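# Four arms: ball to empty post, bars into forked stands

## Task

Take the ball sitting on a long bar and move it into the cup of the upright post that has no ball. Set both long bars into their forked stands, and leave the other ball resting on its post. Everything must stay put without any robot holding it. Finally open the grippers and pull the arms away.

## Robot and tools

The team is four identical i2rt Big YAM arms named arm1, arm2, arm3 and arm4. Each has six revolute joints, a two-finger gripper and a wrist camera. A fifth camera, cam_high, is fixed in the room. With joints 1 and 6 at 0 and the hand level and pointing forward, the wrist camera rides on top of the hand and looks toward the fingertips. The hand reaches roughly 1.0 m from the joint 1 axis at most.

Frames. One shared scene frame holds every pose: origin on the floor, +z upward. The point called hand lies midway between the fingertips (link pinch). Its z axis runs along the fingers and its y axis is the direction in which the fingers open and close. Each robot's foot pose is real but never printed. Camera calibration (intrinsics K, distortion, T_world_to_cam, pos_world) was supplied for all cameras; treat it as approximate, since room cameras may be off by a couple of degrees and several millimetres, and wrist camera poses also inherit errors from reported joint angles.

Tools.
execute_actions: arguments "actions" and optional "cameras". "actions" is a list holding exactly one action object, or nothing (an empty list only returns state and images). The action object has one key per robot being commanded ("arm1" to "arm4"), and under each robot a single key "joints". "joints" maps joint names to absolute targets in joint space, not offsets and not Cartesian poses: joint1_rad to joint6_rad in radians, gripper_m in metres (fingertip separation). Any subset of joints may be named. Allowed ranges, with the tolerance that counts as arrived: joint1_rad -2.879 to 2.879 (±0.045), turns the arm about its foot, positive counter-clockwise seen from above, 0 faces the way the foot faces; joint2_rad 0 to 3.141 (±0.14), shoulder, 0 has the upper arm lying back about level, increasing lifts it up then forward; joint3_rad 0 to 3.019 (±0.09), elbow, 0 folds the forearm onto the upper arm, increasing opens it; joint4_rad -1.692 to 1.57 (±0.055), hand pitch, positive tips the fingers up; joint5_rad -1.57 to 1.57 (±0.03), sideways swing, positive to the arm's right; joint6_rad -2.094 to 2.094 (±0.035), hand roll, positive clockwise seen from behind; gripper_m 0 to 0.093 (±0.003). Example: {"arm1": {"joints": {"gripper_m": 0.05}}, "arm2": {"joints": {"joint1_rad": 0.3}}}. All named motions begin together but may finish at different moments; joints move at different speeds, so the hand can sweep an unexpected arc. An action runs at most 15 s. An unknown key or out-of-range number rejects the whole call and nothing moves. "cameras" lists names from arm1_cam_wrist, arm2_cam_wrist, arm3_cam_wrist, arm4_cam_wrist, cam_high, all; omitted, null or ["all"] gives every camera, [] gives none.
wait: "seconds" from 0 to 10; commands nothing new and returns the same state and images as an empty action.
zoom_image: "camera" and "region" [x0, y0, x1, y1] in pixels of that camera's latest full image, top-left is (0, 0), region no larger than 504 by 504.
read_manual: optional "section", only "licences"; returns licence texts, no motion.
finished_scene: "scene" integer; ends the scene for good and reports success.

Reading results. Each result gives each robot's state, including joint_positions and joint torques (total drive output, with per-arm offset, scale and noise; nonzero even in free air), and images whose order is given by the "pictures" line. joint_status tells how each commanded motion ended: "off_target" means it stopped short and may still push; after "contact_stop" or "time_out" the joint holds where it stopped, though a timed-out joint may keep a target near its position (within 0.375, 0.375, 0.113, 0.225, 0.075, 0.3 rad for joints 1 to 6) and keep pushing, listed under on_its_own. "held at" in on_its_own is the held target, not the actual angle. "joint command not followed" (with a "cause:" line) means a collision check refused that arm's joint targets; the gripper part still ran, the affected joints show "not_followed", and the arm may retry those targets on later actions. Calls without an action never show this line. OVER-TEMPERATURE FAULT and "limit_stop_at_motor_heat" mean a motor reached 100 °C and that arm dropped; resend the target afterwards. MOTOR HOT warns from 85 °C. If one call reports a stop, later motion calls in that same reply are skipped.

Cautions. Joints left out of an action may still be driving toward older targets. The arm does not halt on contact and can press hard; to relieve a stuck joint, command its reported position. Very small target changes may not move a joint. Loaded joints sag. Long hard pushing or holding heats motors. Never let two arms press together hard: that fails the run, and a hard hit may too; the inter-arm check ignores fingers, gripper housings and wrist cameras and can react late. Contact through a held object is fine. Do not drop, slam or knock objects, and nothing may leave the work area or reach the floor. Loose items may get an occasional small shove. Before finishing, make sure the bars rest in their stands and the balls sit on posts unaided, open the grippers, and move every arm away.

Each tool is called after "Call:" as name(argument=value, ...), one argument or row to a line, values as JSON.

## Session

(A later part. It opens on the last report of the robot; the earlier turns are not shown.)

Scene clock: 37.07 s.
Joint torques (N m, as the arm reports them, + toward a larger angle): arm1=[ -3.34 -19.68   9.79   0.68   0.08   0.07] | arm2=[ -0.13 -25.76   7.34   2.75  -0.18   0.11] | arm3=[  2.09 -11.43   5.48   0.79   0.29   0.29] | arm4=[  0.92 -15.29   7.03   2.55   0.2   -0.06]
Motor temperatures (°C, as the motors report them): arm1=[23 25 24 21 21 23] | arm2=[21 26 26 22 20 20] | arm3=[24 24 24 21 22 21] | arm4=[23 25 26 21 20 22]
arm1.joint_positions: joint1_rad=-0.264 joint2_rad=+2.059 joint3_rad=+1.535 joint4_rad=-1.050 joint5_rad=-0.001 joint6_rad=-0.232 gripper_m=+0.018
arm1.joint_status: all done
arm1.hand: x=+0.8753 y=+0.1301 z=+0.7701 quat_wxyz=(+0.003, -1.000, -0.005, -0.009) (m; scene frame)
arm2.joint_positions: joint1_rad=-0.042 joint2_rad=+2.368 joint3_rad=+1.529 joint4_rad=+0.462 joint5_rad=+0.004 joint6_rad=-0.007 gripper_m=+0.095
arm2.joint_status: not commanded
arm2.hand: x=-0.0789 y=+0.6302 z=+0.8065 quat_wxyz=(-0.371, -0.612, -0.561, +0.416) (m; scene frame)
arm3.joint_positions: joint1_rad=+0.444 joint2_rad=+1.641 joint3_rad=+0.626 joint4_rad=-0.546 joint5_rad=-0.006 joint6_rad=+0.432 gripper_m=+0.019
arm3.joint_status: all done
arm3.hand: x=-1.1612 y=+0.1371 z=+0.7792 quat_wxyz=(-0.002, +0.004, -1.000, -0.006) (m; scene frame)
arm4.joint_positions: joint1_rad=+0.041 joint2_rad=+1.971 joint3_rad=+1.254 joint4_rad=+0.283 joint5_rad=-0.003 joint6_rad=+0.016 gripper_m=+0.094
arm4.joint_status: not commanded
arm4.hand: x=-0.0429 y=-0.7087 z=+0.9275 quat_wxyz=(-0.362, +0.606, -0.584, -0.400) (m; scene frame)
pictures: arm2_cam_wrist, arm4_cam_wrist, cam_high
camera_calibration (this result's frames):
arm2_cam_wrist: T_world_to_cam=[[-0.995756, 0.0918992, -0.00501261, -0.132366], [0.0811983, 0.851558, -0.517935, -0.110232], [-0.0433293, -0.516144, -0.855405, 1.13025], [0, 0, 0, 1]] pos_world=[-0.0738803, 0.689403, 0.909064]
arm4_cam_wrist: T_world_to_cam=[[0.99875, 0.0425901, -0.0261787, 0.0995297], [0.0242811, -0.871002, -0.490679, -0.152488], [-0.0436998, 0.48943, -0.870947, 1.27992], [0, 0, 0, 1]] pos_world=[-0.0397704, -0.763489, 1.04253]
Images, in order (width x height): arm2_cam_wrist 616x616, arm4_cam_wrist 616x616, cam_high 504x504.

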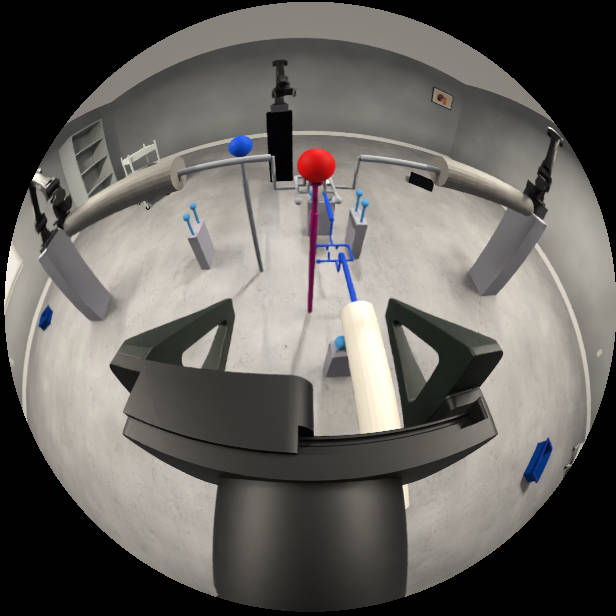

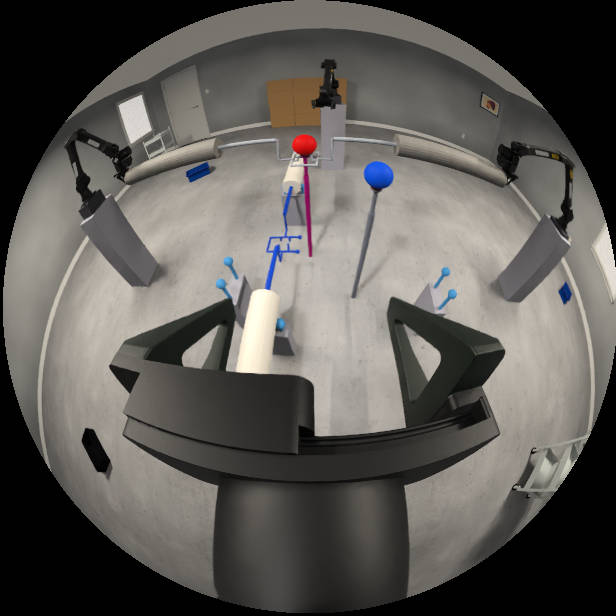

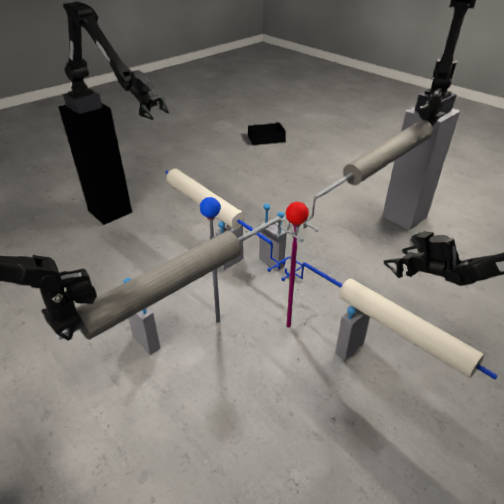

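Call:
execute_actions(
  actions=[
    {"arm1":{"joints":{"joint2_rad":2.056,"joint3_rad":1.535,"joint4_rad":-1.003}},"arm3":{"joints":{"joint2_rad":1.694,"joint3_rad":0.619,"joint4_rad":-0.467}}},
  ],
  cameras=["arm2_cam_wrist","arm4_cam_wrist"],
)

Call:
zoom_image(
  camera="arm2_cam_wrist",
  region=[270, 130, 360, 220],
)

Call:
zoom_image(
  camera="arm4_cam_wrist",
  region=[270, 120, 340, 190],
)

Scene clock: 38.30 s.
Joint torques (N m, as the arm reports them, + toward a larger angle): arm1=[ -3.29 -19.76   7.65   0.58   0.08   0.06] | arm2=[ -0.1  -25.74   7.33   2.76  -0.18   0.1 ] | arm3=[  2.16 -11.88   4.77   0.78   0.28   0.28] | arm4=[  0.84 -15.3    7.03   2.54   0.2   -0.05]
Motor temperatures (°C, as the motors report them): arm1=[23 25 24 21 21 23] | arm2=[21 27 26 22 20 20] | arm3=[24 24 24 21 22 21] | arm4=[23 25 26 21 20 22]
arm1.joint_positions: joint1_rad=-0.264 joint2_rad=+2.087 joint3_rad=+1.525 joint4_rad=-1.011 joint5_rad=-0.001 joint6_rad=-0.233 gripper_m=+0.018
arm1.joint_status: all done
arm1.hand: x=+0.8743 y=+0.1305 z=+0.7509 quat_wxyz=(+0.003, -1.000, -0.005, -0.008) (m; scene frame)
arm2.joint_positions: joint1_rad=-0.042 joint2_rad=+2.368 joint3_rad=+1.529 joint4_rad=+0.462 joint5_rad=+0.004 joint6_rad=-0.007 gripper_m=+0.095
arm2.joint_status: not commanded
arm2.hand: x=-0.0789 y=+0.6302 z=+0.8065 quat_wxyz=(-0.371, -0.612, -0.561, +0.416) (m; scene frame)
arm3.joint_positions: joint1_rad=+0.445 joint2_rad=+1.698 joint3_rad=+0.615 joint4_rad=-0.476 joint5_rad=-0.005 joint6_rad=+0.432 gripper_m=+0.019
arm3.joint_status: all done
arm3.hand: x=-1.1619 y=+0.1370 z=+0.7604 quat_wxyz=(-0.003, +0.005, -1.000, -0.007) (m; scene frame)
arm4.joint_positions: joint1_rad=+0.041 joint2_rad=+1.971 joint3_rad=+1.254 joint4_rad=+0.283 joint5_rad=-0.003 joint6_rad=+0.016 gripper_m=+0.094
arm4.joint_status: not commanded
arm4.hand: x=-0.0429 y=-0.7087 z=+0.9275 quat_wxyz=(-0.362, +0.606, -0.584, -0.400) (m; scene frame)
pictures: arm2_cam_wrist, arm4_cam_wrist
camera_calibration (this result's frames):
arm2_cam_wrist: T_world_to_cam=[[-0.995756, 0.0918992, -0.00501261, -0.132366], [0.0811983, 0.851558, -0.517935, -0.110232], [-0.0433293, -0.516144, -0.855405, 1.13025], [0, 0, 0, 1]] pos_world=[-0.0738803, 0.689403, 0.909064]
arm4_cam_wrist: T_world_to_cam=[[0.99875, 0.0425901, -0.0261787, 0.0995297], [0.0242811, -0.871002, -0.490679, -0.152488], [-0.0436998, 0.48943, -0.870947, 1.27992], [0, 0, 0, 1]] pos_world=[-0.0397704, -0.763489, 1.04253]
Images, in order (width x height): arm2_cam_wrist 616x616, arm4_cam_wrist 616x616.

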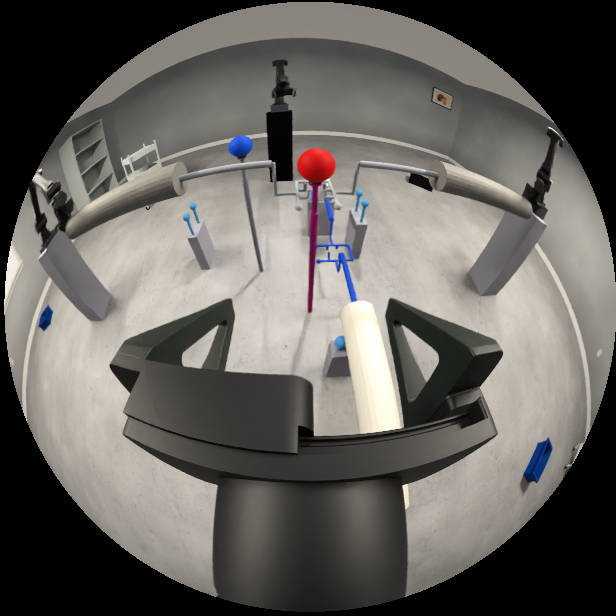

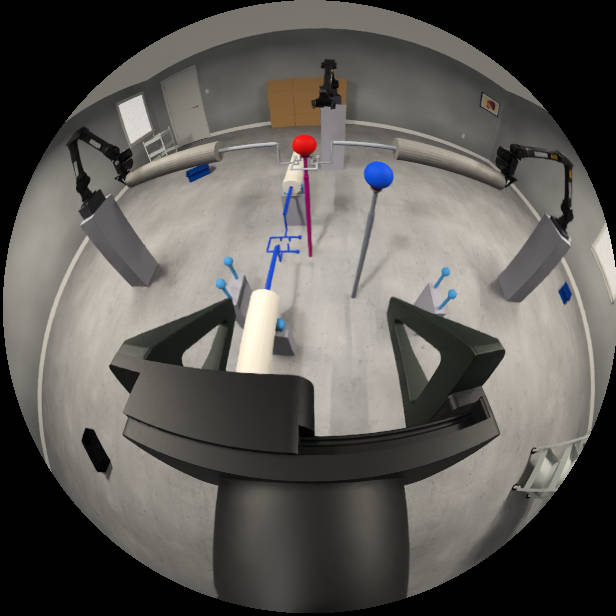

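Region (270, 130, 360, 220) of arm2_cam_wrist's 616x616 image, scaled by 5.600, with more detail than that image has.

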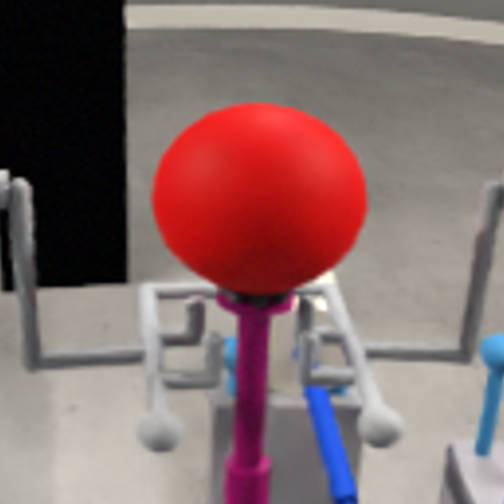

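Region (270, 120, 340, 190) of arm4_cam_wrist's 616x616 image, scaled by 7.200, with more detail than that image has.

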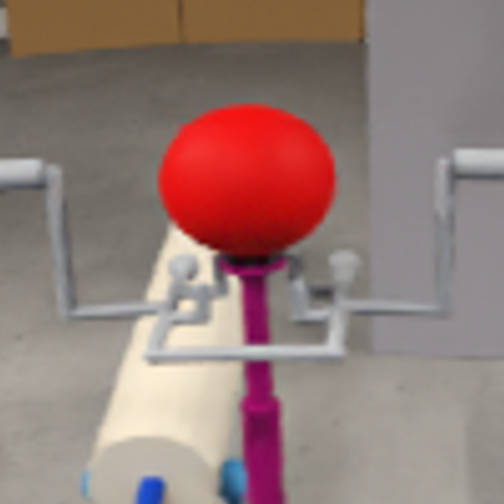

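Call:
execute_actions(
  actions=[
    {"arm1":{"joints":{"joint1_rad":-0.154,"joint2_rad":2.020,"joint3_rad":1.494,"joint4_rad":-0.985,"joint6_rad":-0.116}},"arm3":{"joints":{"joint1_rad":0.260,"joint2_rad":1.633,"joint3_rad":0.562,"joint4_rad":-0.443,"joint6_rad":0.256}}},
  ],
  cameras=["arm2_cam_wrist","cam_high"],
)

Call:
zoom_image(
  camera="arm2_cam_wrist",
  region=[260, 120, 370, 230],
)

Call:
zoom_image(
  camera="cam_high",
  region=[190, 160, 340, 280],
)

Scene clock: 41.00 s.
Joint torques (N m, as the arm reports them, + toward a larger angle): arm1=[ -2.48 -21.6    7.7    0.31   0.19  -0.12] | arm2=[ -0.15 -25.68   7.33   2.76  -0.18   0.1 ] | arm3=[  0.39 -14.09   5.03   0.36   0.03   0.06] | arm4=[  0.92 -15.21   7.04   2.56   0.2   -0.06]
Motor temperatures (°C, as the motors report them): arm1=[23 25 24 21 21 23] | arm2=[21 27 26 22 20 20] | arm3=[24 24 24 21 22 21] | arm4=[23 25 26 21 20 22]
arm1.joint_positions: joint1_rad=-0.143 joint2_rad=+2.074 joint3_rad=+1.482 joint4_rad=-0.983 joint5_rad=-0.004 joint6_rad=-0.108 gripper_m=+0.018
arm1.joint_status: all done
arm1.hand: x=+0.8736 y=+0.0581 z=+0.7440 quat_wxyz=(+0.001, -1.000, -0.004, -0.009) (m; scene frame)
arm2.joint_positions: joint1_rad=-0.042 joint2_rad=+2.368 joint3_rad=+1.529 joint4_rad=+0.462 joint5_rad=+0.004 joint6_rad=-0.007 gripper_m=+0.095
arm2.joint_status: not commanded
arm2.hand: x=-0.0789 y=+0.6302 z=+0.8065 quat_wxyz=(-0.371, -0.612, -0.561, +0.416) (m; scene frame)
arm3.joint_positions: joint1_rad=+0.265 joint2_rad=+1.665 joint3_rad=+0.554 joint4_rad=-0.442 joint5_rad=+0.001 joint6_rad=+0.256 gripper_m=+0.019
arm3.joint_status: all done
arm3.hand: x=-1.1614 y=+0.0768 z=+0.7588 quat_wxyz=(-0.007, +0.002, -1.000, -0.003) (m; scene frame)
arm4.joint_positions: joint1_rad=+0.041 joint2_rad=+1.971 joint3_rad=+1.254 joint4_rad=+0.283 joint5_rad=-0.003 joint6_rad=+0.016 gripper_m=+0.094
arm4.joint_status: not commanded
arm4.hand: x=-0.0429 y=-0.7087 z=+0.9275 quat_wxyz=(-0.362, +0.606, -0.584, -0.400) (m; scene frame)
pictures: arm2_cam_wrist, cam_high
camera_calibration (this result's frames):
arm2_cam_wrist: T_world_to_cam=[[-0.995756, 0.0918992, -0.00501261, -0.132366], [0.0811983, 0.851558, -0.517935, -0.110232], [-0.0433293, -0.516144, -0.855405, 1.13025], [0, 0, 0, 1]] pos_world=[-0.0738803, 0.689403, 0.909064]
Images, in order (width x height): arm2_cam_wrist 616x616, cam_high 504x504.

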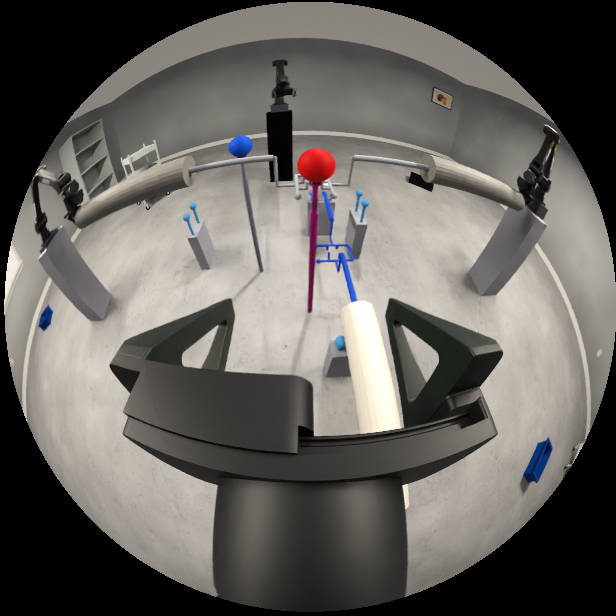

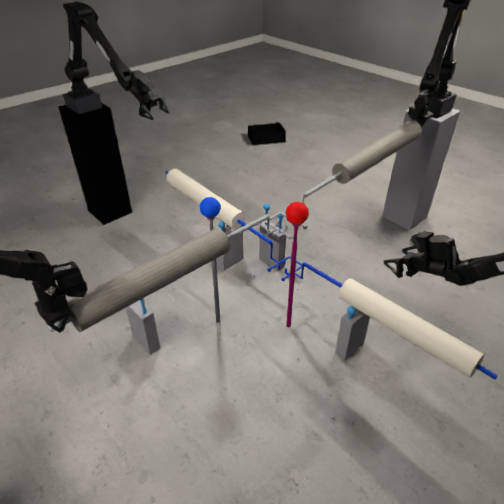

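Region (260, 120, 370, 230) of arm2_cam_wrist's 616x616 image, scaled by 4.582, with more detail than that image has.

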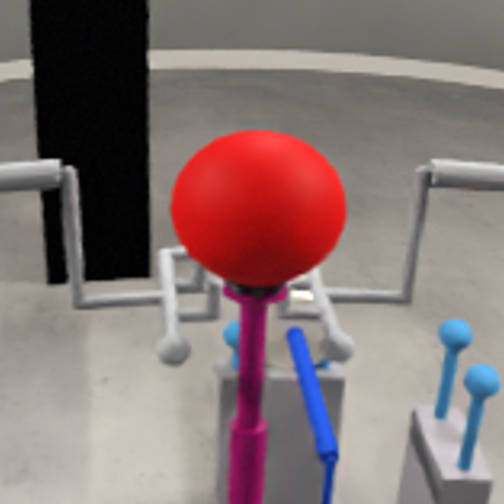

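Region (190, 160, 340, 280) of cam_high's 504x504 image, scaled by 3.360, with more detail than that image has; it fills the top 403 rows of this view, and the rest is white.

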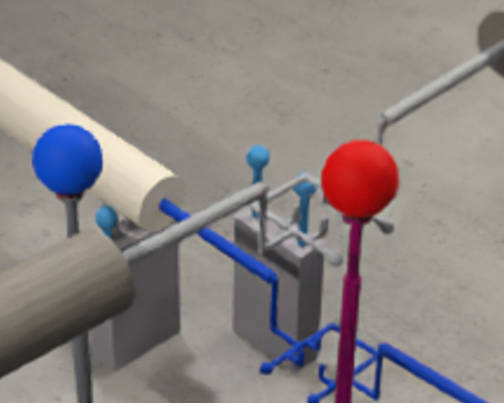

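Call:
execute_actions(
  actions=[
    {"arm1":{"joints":{"joint1_rad":-0.018,"joint2_rad":1.940,"joint3_rad":1.558,"joint4_rad":-1.106,"joint6_rad":0.026}},"arm3":{"joints":{"joint1_rad":-0.040,"joint2_rad":1.449,"joint3_rad":0.585,"joint4_rad":-0.650,"joint6_rad":-0.043}}},
  ],
  cameras=["arm4_cam_wrist","cam_high"],
)

Call:
zoom_image(
  camera="cam_high",
  region=[170, 150, 340, 280],
)

Scene clock: 42.77 s.
Joint torques (N m, as the arm reports them, + toward a larger angle): arm1=[ -2.92 -19.43  11.9   -0.02   0.24  -0.01] | arm2=[ -0.03 -25.75   7.32   2.76  -0.18   0.09] | arm3=[  0.1  -11.18   8.34  -0.16   0.03   0.07] | arm4=[  0.94 -15.31   7.05   2.56   0.2   -0.05]
Motor temperatures (°C, as the motors report them): arm1=[23 26 24 21 21 23] | arm2=[21 27 26 22 20 20] | arm3=[24 24 24 21 22 21] | arm4=[23 25 26 21 20 22]
arm1.joint_positions: joint1_rad=-0.006 joint2_rad=+1.971 joint3_rad=+1.498 joint4_rad=-1.088 joint5_rad=-0.005 joint6_rad=+0.028 gripper_m=+0.018
arm1.joint_status: all done
arm1.hand: x=+0.8757 y=-0.0217 z=+0.8062 quat_wxyz=(+0.001, -1.000, -0.005, -0.002) (m; scene frame)
arm2.joint_positions: joint1_rad=-0.042 joint2_rad=+2.368 joint3_rad=+1.529 joint4_rad=+0.462 joint5_rad=+0.004 joint6_rad=-0.007 gripper_m=+0.095
arm2.joint_status: not commanded
arm2.hand: x=-0.0789 y=+0.6302 z=+0.8065 quat_wxyz=(-0.371, -0.612, -0.561, +0.416) (m; scene frame)
arm3.joint_positions: joint1_rad=-0.031 joint2_rad=+1.467 joint3_rad=+0.557 joint4_rad=-0.635 joint5_rad=+0.000 joint6_rad=-0.043 gripper_m=+0.019
arm3.joint_status: all done
arm3.hand: x=-1.1595 y=-0.0106 z=+0.8124 quat_wxyz=(-0.012, +0.004, -1.000, -0.001) (m; scene frame)
arm4.joint_positions: joint1_rad=+0.041 joint2_rad=+1.971 joint3_rad=+1.254 joint4_rad=+0.283 joint5_rad=-0.003 joint6_rad=+0.016 gripper_m=+0.094
arm4.joint_status: not commanded
arm4.hand: x=-0.0429 y=-0.7087 z=+0.9275 quat_wxyz=(-0.362, +0.606, -0.584, -0.400) (m; scene frame)
pictures: arm4_cam_wrist, cam_high
camera_calibration (this result's frames):
arm4_cam_wrist: T_world_to_cam=[[0.99875, 0.0425901, -0.0261787, 0.0995297], [0.0242811, -0.871002, -0.490679, -0.152488], [-0.0436998, 0.48943, -0.870947, 1.27992], [0, 0, 0, 1]] pos_world=[-0.0397704, -0.763489, 1.04253]
Images, in order (width x height): arm4_cam_wrist 616x616, cam_high 504x504.

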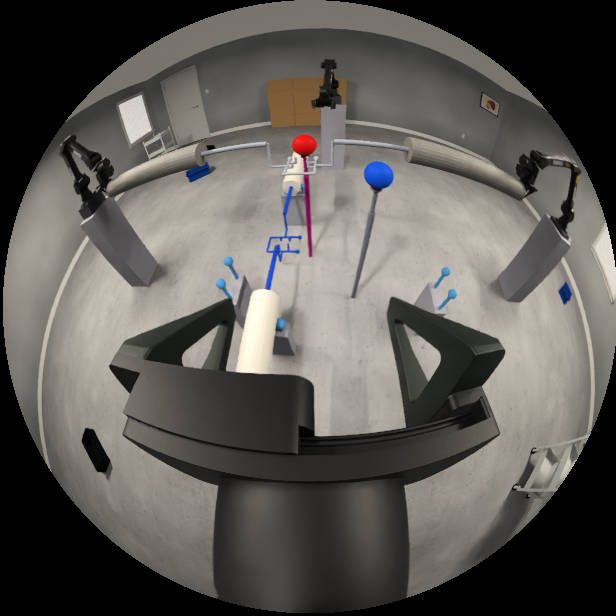

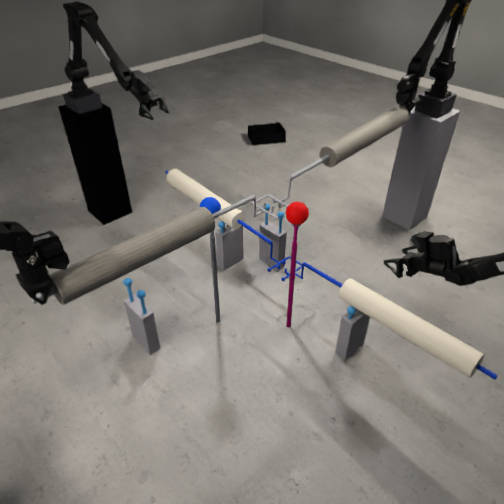

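Region (170, 150, 340, 280) of cam_high's 504x504 image, scaled by 2.965, with more detail than that image has; it fills the top 385 rows of this view, and the rest is white.

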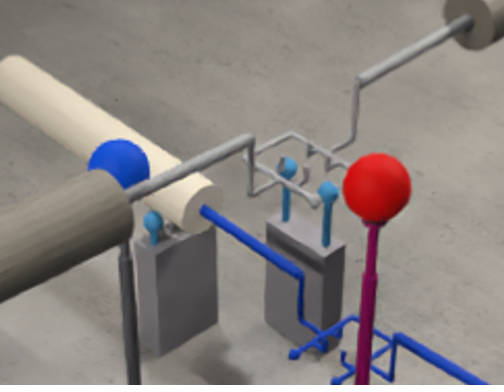

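Call:
execute_actions(
  actions=[
    {"arm1":{"joints":{"joint1_rad":0.224,"joint2_rad":1.915,"joint3_rad":1.669,"joint4_rad":-1.236,"joint6_rad":0.272}},"arm3":{"joints":{"joint1_rad":-0.480,"joint2_rad":1.432,"joint3_rad":0.771,"joint4_rad":-0.873,"joint6_rad":-0.478}},"arm2":{"joints":{"joint2_rad":2.0}}},
  ],
  cameras=["arm4_cam_wrist","cam_high"],
)

Scene clock: 44.83 s.
Joint torques (N m, as the arm reports them, + toward a larger angle): arm1=[ -2.1  -21.19  12.06  -0.26   0.22   0.1 ] | arm2=[ -0.1  -23.38   9.27   2.09  -0.18   0.1 ] | arm3=[ -0.44 -14.35   9.13  -0.01   0.05   0.05] | arm4=[  0.92 -15.33   7.05   2.57   0.2   -0.06]
Motor temperatures (°C, as the motors report them): arm1=[23 26 24 21 21 23] | arm2=[21 27 26 22 20 20] | arm3=[24 24 25 21 22 21] | arm4=[23 25 26 21 20 22]
arm1.joint_positions: joint1_rad=+0.229 joint2_rad=+1.964 joint3_rad=+1.611 joint4_rad=-1.218 joint5_rad=-0.004 joint6_rad=+0.263 gripper_m=+0.018
arm1.joint_status: all done
arm1.hand: x=+0.8825 y=-0.1586 z=+0.8484 quat_wxyz=(+0.001, -1.000, -0.005, -0.008) (m; scene frame)
arm2.joint_positions: joint1_rad=-0.042 joint2_rad=+2.014 joint3_rad=+1.525 joint4_rad=+0.481 joint5_rad=+0.004 joint6_rad=-0.007 gripper_m=+0.095
arm2.joint_status: all done
arm2.hand: x=-0.0786 y=+0.6221 z=+1.0965 quat_wxyz=(-0.467, -0.526, -0.482, +0.522) (m; scene frame)
arm3.joint_positions: joint1_rad=-0.467 joint2_rad=+1.466 joint3_rad=+0.745 joint4_rad=-0.863 joint5_rad=-0.001 joint6_rad=-0.478 gripper_m=+0.019
arm3.joint_status: all done
arm3.hand: x=-1.1529 y=-0.1516 z=+0.8615 quat_wxyz=(+0.007, +0.004, -1.000, -0.005) (m; scene frame)
arm4.joint_positions: joint1_rad=+0.041 joint2_rad=+1.971 joint3_rad=+1.254 joint4_rad=+0.283 joint5_rad=-0.003 joint6_rad=+0.016 gripper_m=+0.094
arm4.joint_status: not commanded
arm4.hand: x=-0.0429 y=-0.7087 z=+0.9275 quat_wxyz=(-0.362, +0.606, -0.584, -0.400) (m; scene frame)
pictures: arm4_cam_wrist, cam_high
camera_calibration (this result's frames):
arm4_cam_wrist: T_world_to_cam=[[0.99875, 0.0425901, -0.0261787, 0.0995297], [0.0242811, -0.871002, -0.490679, -0.152488], [-0.0436998, 0.48943, -0.870947, 1.27992], [0, 0, 0, 1]] pos_world=[-0.0397704, -0.763489, 1.04253]
Images, in order (width x height): arm4_cam_wrist 616x616, cam_high 504x504.

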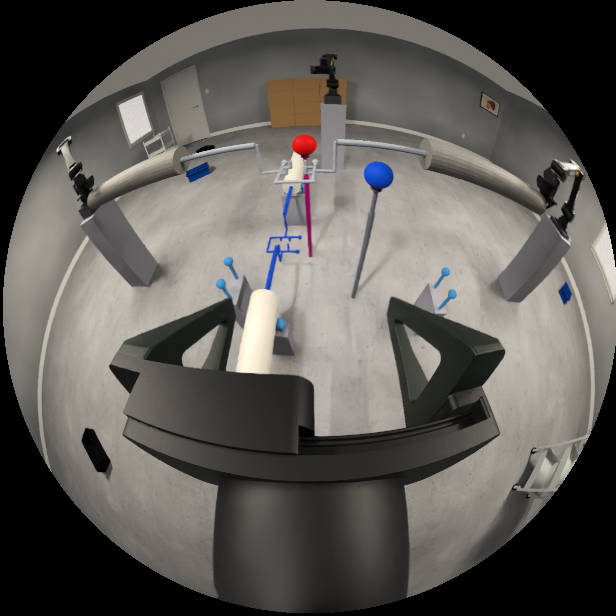

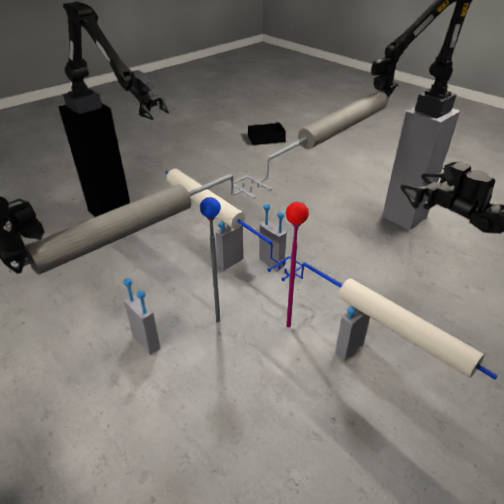

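Call:
execute_actions(
  actions=[
    {"arm1":{"joints":{"joint1_rad":0.443,"joint2_rad":2.074,"joint3_rad":1.886,"joint4_rad":-1.308,"joint6_rad":0.491}},"arm3":{"joints":{"joint1_rad":-0.776,"joint2_rad":1.649,"joint3_rad":1.004,"joint4_rad":-0.916,"joint6_rad":-0.773}},"arm2":{"joints":{"joint2_rad":1.76,"joint4_rad":0.25}}},
  ],
  cameras=["cam_high"],
)

Scene clock: 46.97 s.
Joint torques (N m, as the arm reports them, + toward a larger angle): arm1=[ -2.36 -22.77  12.14  -0.29   0.14   0.02] | arm2=[ -0.03 -20.07   9.99   1.16  -0.18   0.1 ] | arm3=[ -0.65 -17.2    8.73   0.18   0.     0.06] | arm4=[  0.89 -15.21   7.03   2.55   0.2   -0.06]
Motor temperatures (°C, as the motors report them): arm1=[23 26 25 21 21 23] | arm2=[21 27 26 22 20 20] | arm3=[24 24 25 21 22 21] | arm4=[23 25 26 21 20 22]
arm1.joint_positions: joint1_rad=+0.453 joint2_rad=+2.119 joint3_rad=+1.829 joint4_rad=-1.290 joint5_rad=-0.001 joint6_rad=+0.489 gripper_m=+0.018
arm1.joint_status: all done
arm1.hand: x=+0.8849 y=-0.3047 z=+0.8347 quat_wxyz=(+0.005, -1.000, -0.003, -0.011) (m; scene frame)
arm2.joint_positions: joint1_rad=-0.042 joint2_rad=+1.769 joint3_rad=+1.525 joint4_rad=+0.264 joint5_rad=+0.004 joint6_rad=-0.007 gripper_m=+0.095
arm2.joint_status: all done
arm2.hand: x=-0.0735 y=+0.6697 z=+1.2366 quat_wxyz=(-0.474, -0.519, -0.476, +0.529) (m; scene frame)
arm3.joint_positions: joint1_rad=-0.763 joint2_rad=+1.667 joint3_rad=+0.987 joint4_rad=-0.913 joint5_rad=+0.000 joint6_rad=-0.771 gripper_m=+0.019
arm3.joint_status: all done
arm3.hand: x=-1.1497 y=-0.2899 z=+0.8597 quat_wxyz=(+0.009, +0.002, -1.000, -0.009) (m; scene frame)
arm4.joint_positions: joint1_rad=+0.041 joint2_rad=+1.971 joint3_rad=+1.254 joint4_rad=+0.283 joint5_rad=-0.003 joint6_rad=+0.016 gripper_m=+0.094
arm4.joint_status: not commanded
arm4.hand: x=-0.0429 y=-0.7087 z=+0.9275 quat_wxyz=(-0.362, +0.606, -0.584, -0.400) (m; scene frame)
pictures: cam_high
Images, in order (width x height): cam_high 504x504.

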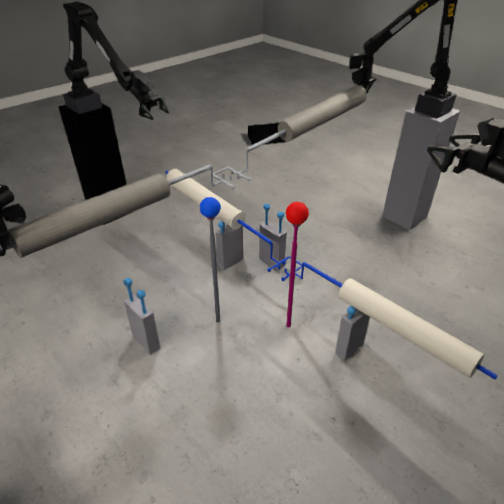

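Call:
execute_actions(
  actions=[
    {"arm1":{"joints":{"joint1_rad":0.455,"joint2_rad":2.101,"joint3_rad":1.598,"joint4_rad":-1.000,"joint6_rad":0.502}},"arm3":{"joints":{"joint1_rad":-0.693,"joint2_rad":1.914,"joint3_rad":0.995,"joint4_rad":-0.625,"joint6_rad":-0.693}},"arm2":{"joints":{"joint2_rad":1.52,"joint4_rad":0.0,"joint3_rad":1.3}}},
  ],
  cameras=[],
)

Scene clock: 48.30 s.
Joint torques (N m, as the arm reports them, + toward a larger angle): arm1=[ -1.45 -22.24   7.96   0.68   0.05   0.11] | arm2=[ -0.04 -15.07   8.82   1.14  -0.18   0.1 ] | arm3=[  0.74 -19.24   6.79   0.63   0.17   0.13] | arm4=[  0.86 -15.28   7.04   2.55   0.2   -0.06]
Motor temperatures (°C, as the motors report them): arm1=[23 26 24 21 21 23] | arm2=[21 27 27 21 20 20] | arm3=[24 24 25 21 22 21] | arm4=[23 25 26 21 20 22]
arm1.joint_positions: joint1_rad=+0.456 joint2_rad=+2.150 joint3_rad=+1.583 joint4_rad=-1.009 joint5_rad=+0.002 joint6_rad=+0.490 gripper_m=+0.018
arm1.joint_status: all done
arm1.hand: x=+0.9173 y=-0.2893 z=+0.7309 quat_wxyz=(+0.005, -1.000, -0.005, -0.009) (m; scene frame)
arm2.joint_positions: joint1_rad=-0.042 joint2_rad=+1.515 joint3_rad=+1.301 joint4_rad=+0.017 joint5_rad=+0.004 joint6_rad=-0.007 gripper_m=+0.095
arm2.joint_status: all done
arm2.hand: x=-0.0644 y=+0.7660 z=+1.2198 quat_wxyz=(-0.420, -0.572, -0.525, +0.470) (m; scene frame)
arm3.joint_positions: joint1_rad=-0.690 joint2_rad=+1.939 joint3_rad=+0.978 joint4_rad=-0.627 joint5_rad=-0.006 joint6_rad=-0.702 gripper_m=+0.019
arm3.joint_status: all done
arm3.hand: x=-1.1148 y=-0.2782 z=+0.7450 quat_wxyz=(+0.006, +0.004, -1.000, -0.010) (m; scene frame)
arm4.joint_positions: joint1_rad=+0.041 joint2_rad=+1.971 joint3_rad=+1.254 joint4_rad=+0.283 joint5_rad=-0.003 joint6_rad=+0.016 gripper_m=+0.094
arm4.joint_status: not commanded
arm4.hand: x=-0.0429 y=-0.7087 z=+0.9275 quat_wxyz=(-0.362, +0.606, -0.584, -0.400) (m; scene frame)
pictures: none
No camera images: the call's "cameras" was empty. Leave "cameras" out to get every camera's image.

Call:
execute_actions(
  actions=[
    {"arm1":{"joints":{"joint1_rad":0.494,"joint2_rad":2.213,"joint3_rad":1.440,"joint4_rad":-0.713,"joint6_rad":0.540}},"arm3":{"joints":{"joint1_rad":-0.653,"joint2_rad":2.244,"joint3_rad":1.165,"joint4_rad":-0.450,"joint6_rad":-0.651}},"arm2":{"joints":{"joint2_rad":1.25,"joint4_rad":-0.25}}},
  ],
  cameras=["cam_high"],
)

Scene clock: 49.83 s.
Joint torques (N m, as the arm reports them, + toward a larger angle): arm1=[ -1.53 -21.94   6.76   0.69   0.04   0.2 ] | arm2=[ -0.02 -11.76  10.07   1.19  -0.18   0.1 ] | arm3=[  0.68 -21.9    5.78   0.19   0.16   0.23] | arm4=[  0.8  -15.32   7.03   2.57   0.2   -0.05]
Motor temperatures (°C, as the motors report them): arm1=[23 26 24 21 21 23] | arm2=[21 26 27 21 20 20] | arm3=[24 24 25 21 22 21] | arm4=[23 25 26 21 20 22]
arm1.joint_positions: joint1_rad=+0.496 joint2_rad=+2.268 joint3_rad=+1.422 joint4_rad=-0.723 joint5_rad=+0.002 joint6_rad=+0.522 gripper_m=+0.018
arm1.joint_status: all done
arm1.hand: x=+0.9622 y=-0.2908 z=+0.6177 quat_wxyz=(+0.004, -1.000, -0.008, -0.006) (m; scene frame)
arm2.joint_positions: joint1_rad=-0.042 joint2_rad=+1.258 joint3_rad=+1.285 joint4_rad=-0.235 joint5_rad=+0.004 joint6_rad=-0.007 gripper_m=+0.095
arm2.joint_status: all done
arm2.hand: x=-0.0556 y=+0.8552 z=+1.3088 quat_wxyz=(-0.417, -0.575, -0.527, +0.466) (m; scene frame)
arm3.joint_positions: joint1_rad=-0.654 joint2_rad=+2.261 joint3_rad=+1.146 joint4_rad=-0.446 joint5_rad=-0.005 joint6_rad=-0.672 gripper_m=+0.019
arm3.joint_status: all done
arm3.hand: x=-1.0660 y=-0.2959 z=+0.6347 quat_wxyz=(-0.004, +0.007, -1.000, -0.001) (m; scene frame)
arm4.joint_positions: joint1_rad=+0.041 joint2_rad=+1.971 joint3_rad=+1.254 joint4_rad=+0.283 joint5_rad=-0.003 joint6_rad=+0.016 gripper_m=+0.094
arm4.joint_status: not commanded
arm4.hand: x=-0.0429 y=-0.7087 z=+0.9275 quat_wxyz=(-0.362, +0.606, -0.584, -0.400) (m; scene frame)
pictures: cam_high
Images, in order (width x height): cam_high 504x504.

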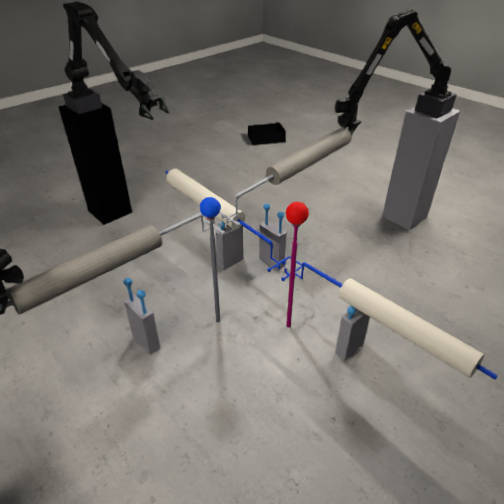

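Call:
execute_actions(
  actions=[
    {"arm1":{"joints":{"joint1_rad":0.569,"joint2_rad":2.392,"joint3_rad":1.324,"joint4_rad":-0.409,"joint6_rad":0.626}},"arm3":{"joints":{"joint1_rad":-0.557,"joint2_rad":2.599,"joint3_rad":1.486,"joint4_rad":-0.414,"joint6_rad":-0.545}},"arm2":{"joints":{"joint2_rad":1.0,"joint4_rad":-0.5}}},
  ],
  cameras=["arm4_cam_wrist","cam_high"],
)

Scene clock: 51.57 s.
Joint torques (N m, as the arm reports them, + toward a larger angle): arm1=[ -2.15 -21.19   4.58   0.99   0.29   0.16] | arm2=[-0.03 -8.13  9.89  1.16 -0.18  0.1 ] | arm3=[ -0.14 -25.28   6.02   0.17   0.03   0.18] | arm4=[  0.84 -15.26   7.03   2.55   0.2   -0.06]
Motor temperatures (°C, as the motors report them): arm1=[23 26 24 21 21 23] | arm2=[21 26 27 21 20 20] | arm3=[24 25 25 21 22 21] | arm4=[23 25 26 21 20 22]
arm1.joint_positions: joint1_rad=+0.575 joint2_rad=+2.447 joint3_rad=+1.309 joint4_rad=-0.427 joint5_rad=-0.006 joint6_rad=+0.611 gripper_m=+0.018
arm1.joint_status: all done
arm1.hand: x=+1.0321 y=-0.2983 z=+0.5014 quat_wxyz=(-0.001, -1.000, -0.003, -0.007) (m; scene frame)
arm2.joint_positions: joint1_rad=-0.042 joint2_rad=+1.007 joint3_rad=+1.285 joint4_rad=-0.485 joint5_rad=+0.004 joint6_rad=-0.007 gripper_m=+0.095
arm2.joint_status: all done
arm2.hand: x=-0.0453 y=+0.9613 z=+1.3797 quat_wxyz=(-0.417, -0.575, -0.527, +0.467) (m; scene frame)
arm3.joint_positions: joint1_rad=-0.552 joint2_rad=+2.616 joint3_rad=+1.461 joint4_rad=-0.409 joint5_rad=-0.001 joint6_rad=-0.561 gripper_m=+0.019
arm3.joint_status: all done
arm3.hand: x=-0.9926 y=-0.2836 z=+0.5109 quat_wxyz=(-0.002, +0.003, -1.000, +0.000) (m; scene frame)
arm4.joint_positions: joint1_rad=+0.041 joint2_rad=+1.971 joint3_rad=+1.254 joint4_rad=+0.283 joint5_rad=-0.003 joint6_rad=+0.016 gripper_m=+0.094
arm4.joint_status: not commanded
arm4.hand: x=-0.0429 y=-0.7087 z=+0.9275 quat_wxyz=(-0.362, +0.606, -0.584, -0.400) (m; scene frame)
pictures: arm4_cam_wrist, cam_high
camera_calibration (this result's frames):
arm4_cam_wrist: T_world_to_cam=[[0.99875, 0.0425901, -0.0261787, 0.0995297], [0.0242811, -0.871002, -0.490679, -0.152488], [-0.0436998, 0.48943, -0.870947, 1.27992], [0, 0, 0, 1]] pos_world=[-0.0397704, -0.763489, 1.04253]
Images, in order (width x height): arm4_cam_wrist 616x616, cam_high 504x504.

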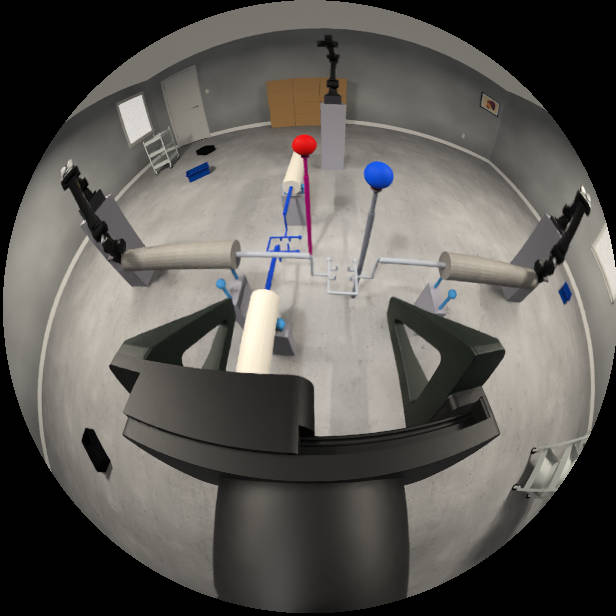

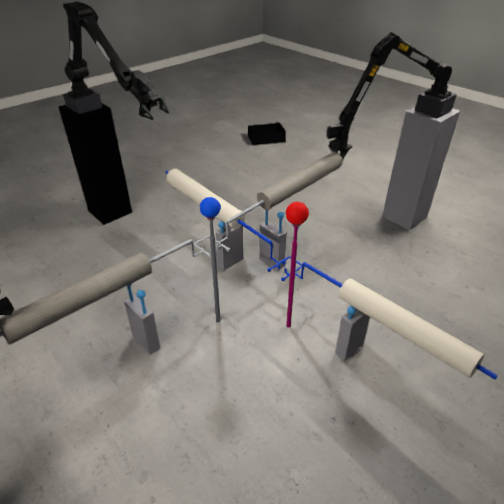

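Call:
execute_actions(
  actions=[
    {"arm1":{"joints":{"joint1_rad":0.567,"joint2_rad":2.528,"joint3_rad":1.428,"joint4_rad":-0.348}},"arm3":{"joints":{"joint1_rad":-0.564,"joint2_rad":2.736,"joint3_rad":1.589,"joint4_rad":-0.383}}},
  ],
  cameras=["arm4_cam_wrist","cam_high"],
)

Call:
zoom_image(
  camera="arm4_cam_wrist",
  region=[180, 230, 480, 330],
)

Call:
zoom_image(
  camera="cam_high",
  region=[100, 170, 320, 340],
)

Scene clock: 52.80 s.
Joint torques (N m, as the arm reports them, + toward a larger angle): arm1=[ -1.92 -21.6    5.98   1.23   0.29   0.19] | arm2=[-0.12 -7.69  9.83  1.17 -0.18  0.1 ] | arm3=[  0.69 -24.89   5.73   0.41   0.05   0.24] | arm4=[  0.81 -15.29   7.04   2.54   0.2   -0.06]
Motor temperatures (°C, as the motors report them): arm1=[23 26 24 21 21 23] | arm2=[21 26 27 21 20 20] | arm3=[24 25 25 21 22 21] | arm4=[23 25 26 21 20 22]
arm1.joint_positions: joint1_rad=+0.574 joint2_rad=+2.581 joint3_rad=+1.389 joint4_rad=-0.374 joint5_rad=-0.005 joint6_rad=+0.611 gripper_m=+0.018
arm1.joint_status: all done
arm1.hand: x=+1.0300 y=-0.2992 z=+0.4469 quat_wxyz=(+0.000, -1.000, -0.003, -0.007) (m; scene frame)
arm2.joint_positions: joint1_rad=-0.042 joint2_rad=+1.007 joint3_rad=+1.285 joint4_rad=-0.485 joint5_rad=+0.004 joint6_rad=-0.007 gripper_m=+0.095
arm2.joint_status: not commanded
arm2.hand: x=-0.0453 y=+0.9613 z=+1.3797 quat_wxyz=(-0.417, -0.575, -0.527, +0.467) (m; scene frame)
arm3.joint_positions: joint1_rad=-0.560 joint2_rad=+2.752 joint3_rad=+1.564 joint4_rad=-0.379 joint5_rad=-0.002 joint6_rad=-0.567 gripper_m=+0.019
arm3.joint_status: all done
arm3.hand: x=-0.9931 y=-0.2879 z=+0.4555 quat_wxyz=(-0.001, +0.002, -1.000, -0.002) (m; scene frame)
arm4.joint_positions: joint1_rad=+0.041 joint2_rad=+1.971 joint3_rad=+1.254 joint4_rad=+0.283 joint5_rad=-0.003 joint6_rad=+0.016 gripper_m=+0.094
arm4.joint_status: not commanded
arm4.hand: x=-0.0429 y=-0.7087 z=+0.9275 quat_wxyz=(-0.362, +0.606, -0.584, -0.400) (m; scene frame)
pictures: arm4_cam_wrist, cam_high
camera_calibration (this result's frames):
arm4_cam_wrist: T_world_to_cam=[[0.99875, 0.0425901, -0.0261787, 0.0995297], [0.0242811, -0.871002, -0.490679, -0.152488], [-0.0436998, 0.48943, -0.870947, 1.27992], [0, 0, 0, 1]] pos_world=[-0.0397704, -0.763489, 1.04253]
Images, in order (width x height): arm4_cam_wrist 616x616, cam_high 504x504.

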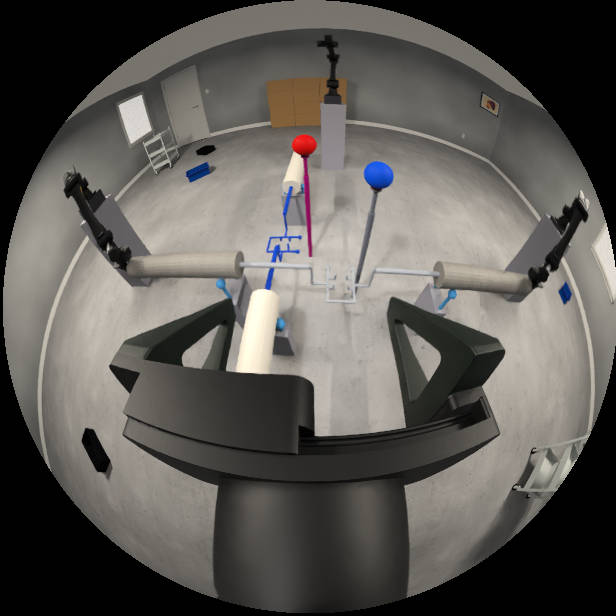

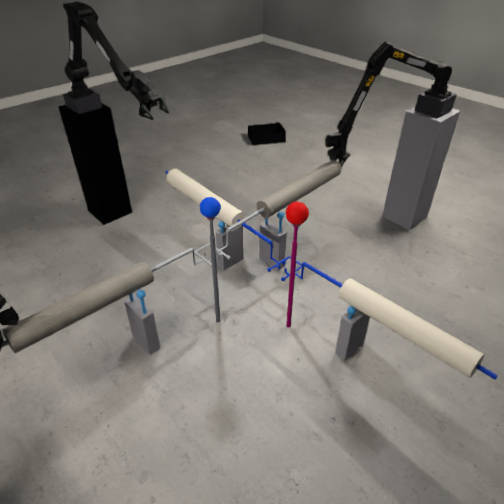

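Region (180, 230, 480, 330) of arm4_cam_wrist's 616x616 image, scaled by 1.680, with more detail than that image has.

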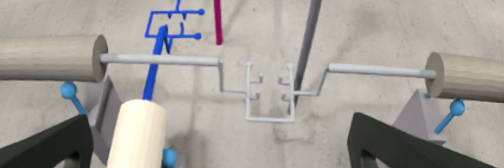

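Region (100, 170, 320, 340) of cam_high's 504x504 image, scaled by 2.291, with more detail than that image has; it fills the top 389 rows of this view, and the rest is white.

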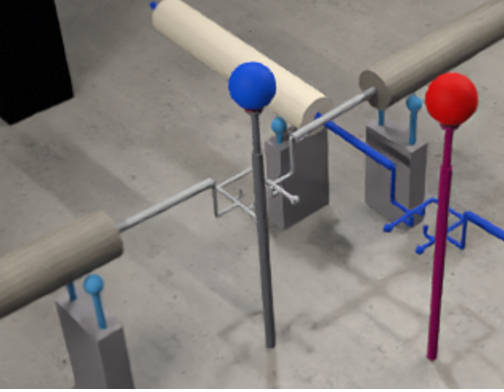

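Call:
zoom_image(
  camera="cam_high",
  region=[105, 250, 175, 320],
)

Call:
zoom_image(
  camera="cam_high",
  region=[245, 180, 305, 240],
)

Call:
zoom_image(
  camera="arm4_cam_wrist",
  region=[415, 250, 485, 320],
)

Call:
zoom_image(
  camera="arm4_cam_wrist",
  region=[190, 240, 260, 310],
)

Region (105, 250, 175, 320) of cam_high's 504x504 image, scaled by 7.200, with more detail than that image has.

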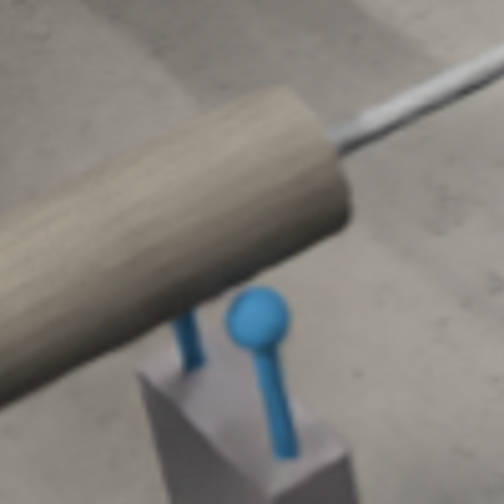

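Region (245, 180, 305, 240) of cam_high's 504x504 image, scaled by 8.400, with more detail than that image has.

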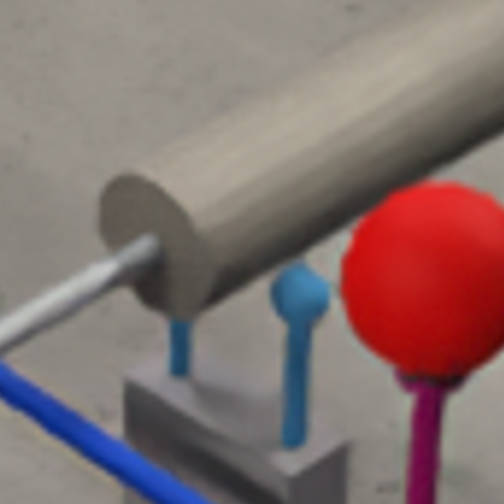

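Region (415, 250, 485, 320) of arm4_cam_wrist's 616x616 image, scaled by 7.200, with more detail than that image has.

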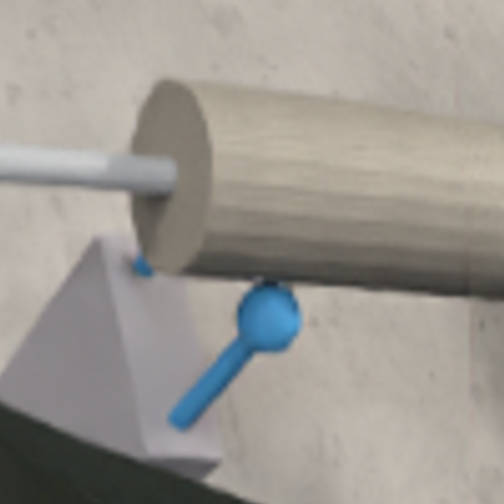

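Region (190, 240, 260, 310) of arm4_cam_wrist's 616x616 image, scaled by 7.200, with more detail than that image has.

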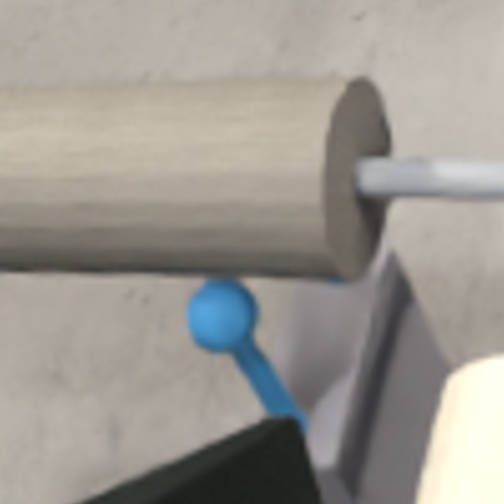

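Call:
execute_actions(
  actions=[
    {"arm1":{"joints":{"joint1_rad":0.558,"joint2_rad":2.541,"joint4_rad":-0.337}},"arm3":{"joints":{"joint2_rad":2.746}},"arm4":{"joints":{"joint2_rad":1.93}}},
  ],
  cameras=["cam_high"],
)

Call:
zoom_image(
  camera="cam_high",
  region=[105, 250, 175, 320],
)

Scene clock: 54.17 s.
Joint torques (N m, as the arm reports them, + toward a larger angle): arm1=[ -2.69 -20.45   6.04   1.62   0.29   0.16] | arm2=[-0.03 -7.62  9.85  1.18 -0.18  0.1 ] | arm3=[  0.43 -24.13   5.73   0.18   0.08   0.25] | arm4=[  0.91 -15.19   7.23   2.48   0.2   -0.06]
Motor temperatures (°C, as the motors report them): arm1=[23 26 24 21 21 23] | arm2=[21 26 27 21 20 20] | arm3=[24 25 25 21 22 21] | arm4=[23 25 26 21 20 22]
arm1.joint_positions: joint1_rad=+0.574 joint2_rad=+2.581 joint3_rad=+1.389 joint4_rad=-0.374 joint5_rad=-0.005 joint6_rad=+0.611 gripper_m=+0.018
arm1.joint_status: all done
arm1.hand: x=+1.0300 y=-0.2992 z=+0.4469 quat_wxyz=(+0.000, -1.000, -0.003, -0.007) (m; scene frame)
arm2.joint_positions: joint1_rad=-0.042 joint2_rad=+1.007 joint3_rad=+1.285 joint4_rad=-0.485 joint5_rad=+0.004 joint6_rad=-0.007 gripper_m=+0.095
arm2.joint_status: not commanded
arm2.hand: x=-0.0453 y=+0.9613 z=+1.3797 quat_wxyz=(-0.417, -0.575, -0.527, +0.467) (m; scene frame)
arm3.joint_positions: joint1_rad=-0.560 joint2_rad=+2.752 joint3_rad=+1.564 joint4_rad=-0.379 joint5_rad=-0.002 joint6_rad=-0.567 gripper_m=+0.019
arm3.joint_status: all done
arm3.hand: x=-0.9931 y=-0.2879 z=+0.4555 quat_wxyz=(-0.001, +0.002, -1.000, -0.002) (m; scene frame)
arm4.joint_positions: joint1_rad=+0.041 joint2_rad=+1.932 joint3_rad=+1.254 joint4_rad=+0.286 joint5_rad=-0.003 joint6_rad=+0.016 gripper_m=+0.094
arm4.joint_status: all done
arm4.hand: x=-0.0426 y=-0.7078 z=+0.9565 quat_wxyz=(-0.374, +0.598, -0.576, -0.413) (m; scene frame)
pictures: cam_high
Images, in order (width x height): cam_high 504x504.

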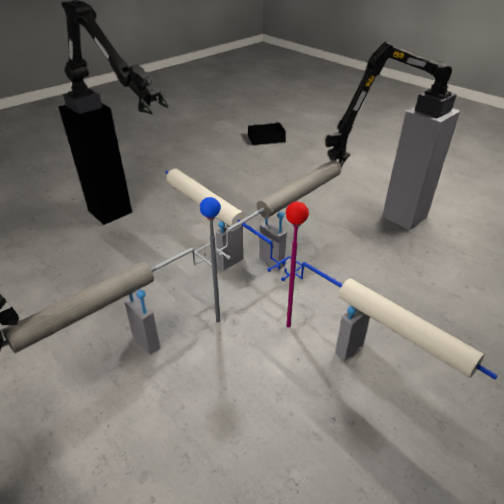

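Region (105, 250, 175, 320) of cam_high's 504x504 image, scaled by 7.200, with more detail than that image has.

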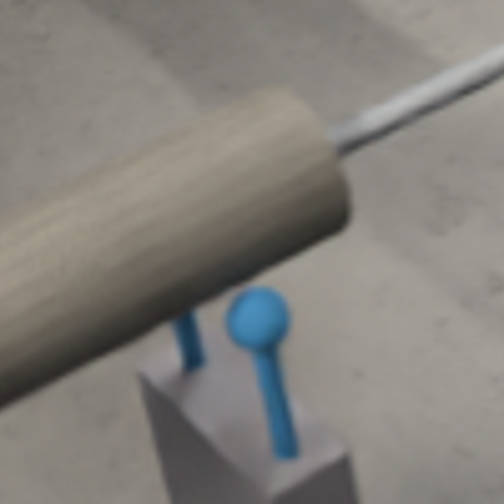

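Call:
execute_actions(
  actions=[
    {"arm1":{"joints":{"joint1_rad":0.549,"joint2_rad":2.555,"joint4_rad":-0.330}},"arm3":{"joints":{"joint2_rad":2.757}}},
  ],
  cameras=["cam_high"],
)

Call:
zoom_image(
  camera="cam_high",
  region=[105, 250, 175, 320],
)

Scene clock: 55.20 s.
Joint torques (N m, as the arm reports them, + toward a larger angle): arm1=[ -2.96 -19.77   5.97   1.67   0.27   0.2 ] | arm2=[ 0.   -7.75  9.82  1.18 -0.18  0.1 ] | arm3=[  0.5  -22.91   5.69   0.2    0.06   0.24] | arm4=[  0.84 -15.12   7.24   2.48   0.2   -0.05]
Motor temperatures (°C, as the motors report them): arm1=[23 26 24 21 21 23] | arm2=[21 26 27 21 20 20] | arm3=[24 25 25 21 22 21] | arm4=[23 25 26 21 20 22]
arm1.joint_positions: joint1_rad=+0.569 joint2_rad=+2.587 joint3_rad=+1.389 joint4_rad=-0.369 joint5_rad=-0.005 joint6_rad=+0.606 gripper_m=+0.018
arm1.joint_status: all done
arm1.hand: x=+1.0298 y=-0.2962 z=+0.4438 quat_wxyz=(+0.000, -1.000, -0.002, -0.007) (m; scene frame)
arm2.joint_positions: joint1_rad=-0.042 joint2_rad=+1.007 joint3_rad=+1.285 joint4_rad=-0.485 joint5_rad=+0.004 joint6_rad=-0.007 gripper_m=+0.095
arm2.joint_status: not commanded
arm2.hand: x=-0.0453 y=+0.9613 z=+1.3797 quat_wxyz=(-0.417, -0.575, -0.527, +0.467) (m; scene frame)
arm3.joint_positions: joint1_rad=-0.560 joint2_rad=+2.753 joint3_rad=+1.564 joint4_rad=-0.379 joint5_rad=-0.002 joint6_rad=-0.567 gripper_m=+0.019
arm3.joint_status: all done
arm3.hand: x=-0.9933 y=-0.2877 z=+0.4553 quat_wxyz=(-0.001, +0.002, -1.000, -0.002) (m; scene frame)
arm4.joint_positions: joint1_rad=+0.041 joint2_rad=+1.932 joint3_rad=+1.254 joint4_rad=+0.286 joint5_rad=-0.003 joint6_rad=+0.016 gripper_m=+0.094
arm4.joint_status: not commanded
arm4.hand: x=-0.0426 y=-0.7078 z=+0.9565 quat_wxyz=(-0.374, +0.598, -0.576, -0.413) (m; scene frame)
pictures: cam_high
Images, in order (width x height): cam_high 504x504.

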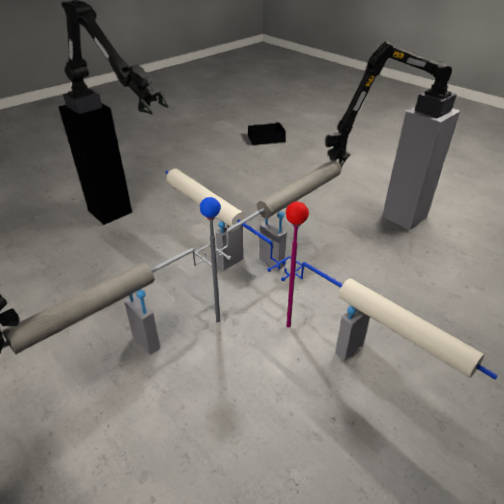

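Region (105, 250, 175, 320) of cam_high's 504x504 image, scaled by 7.200, with more detail than that image has.

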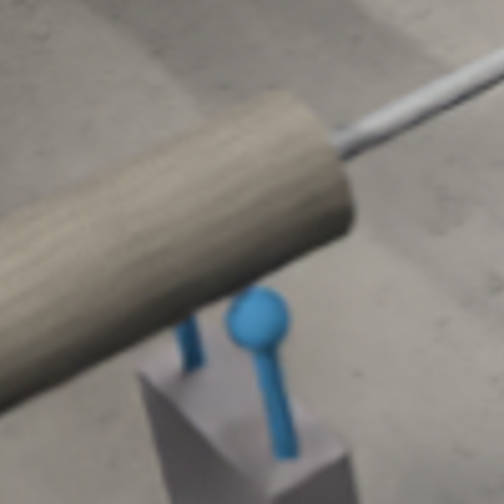

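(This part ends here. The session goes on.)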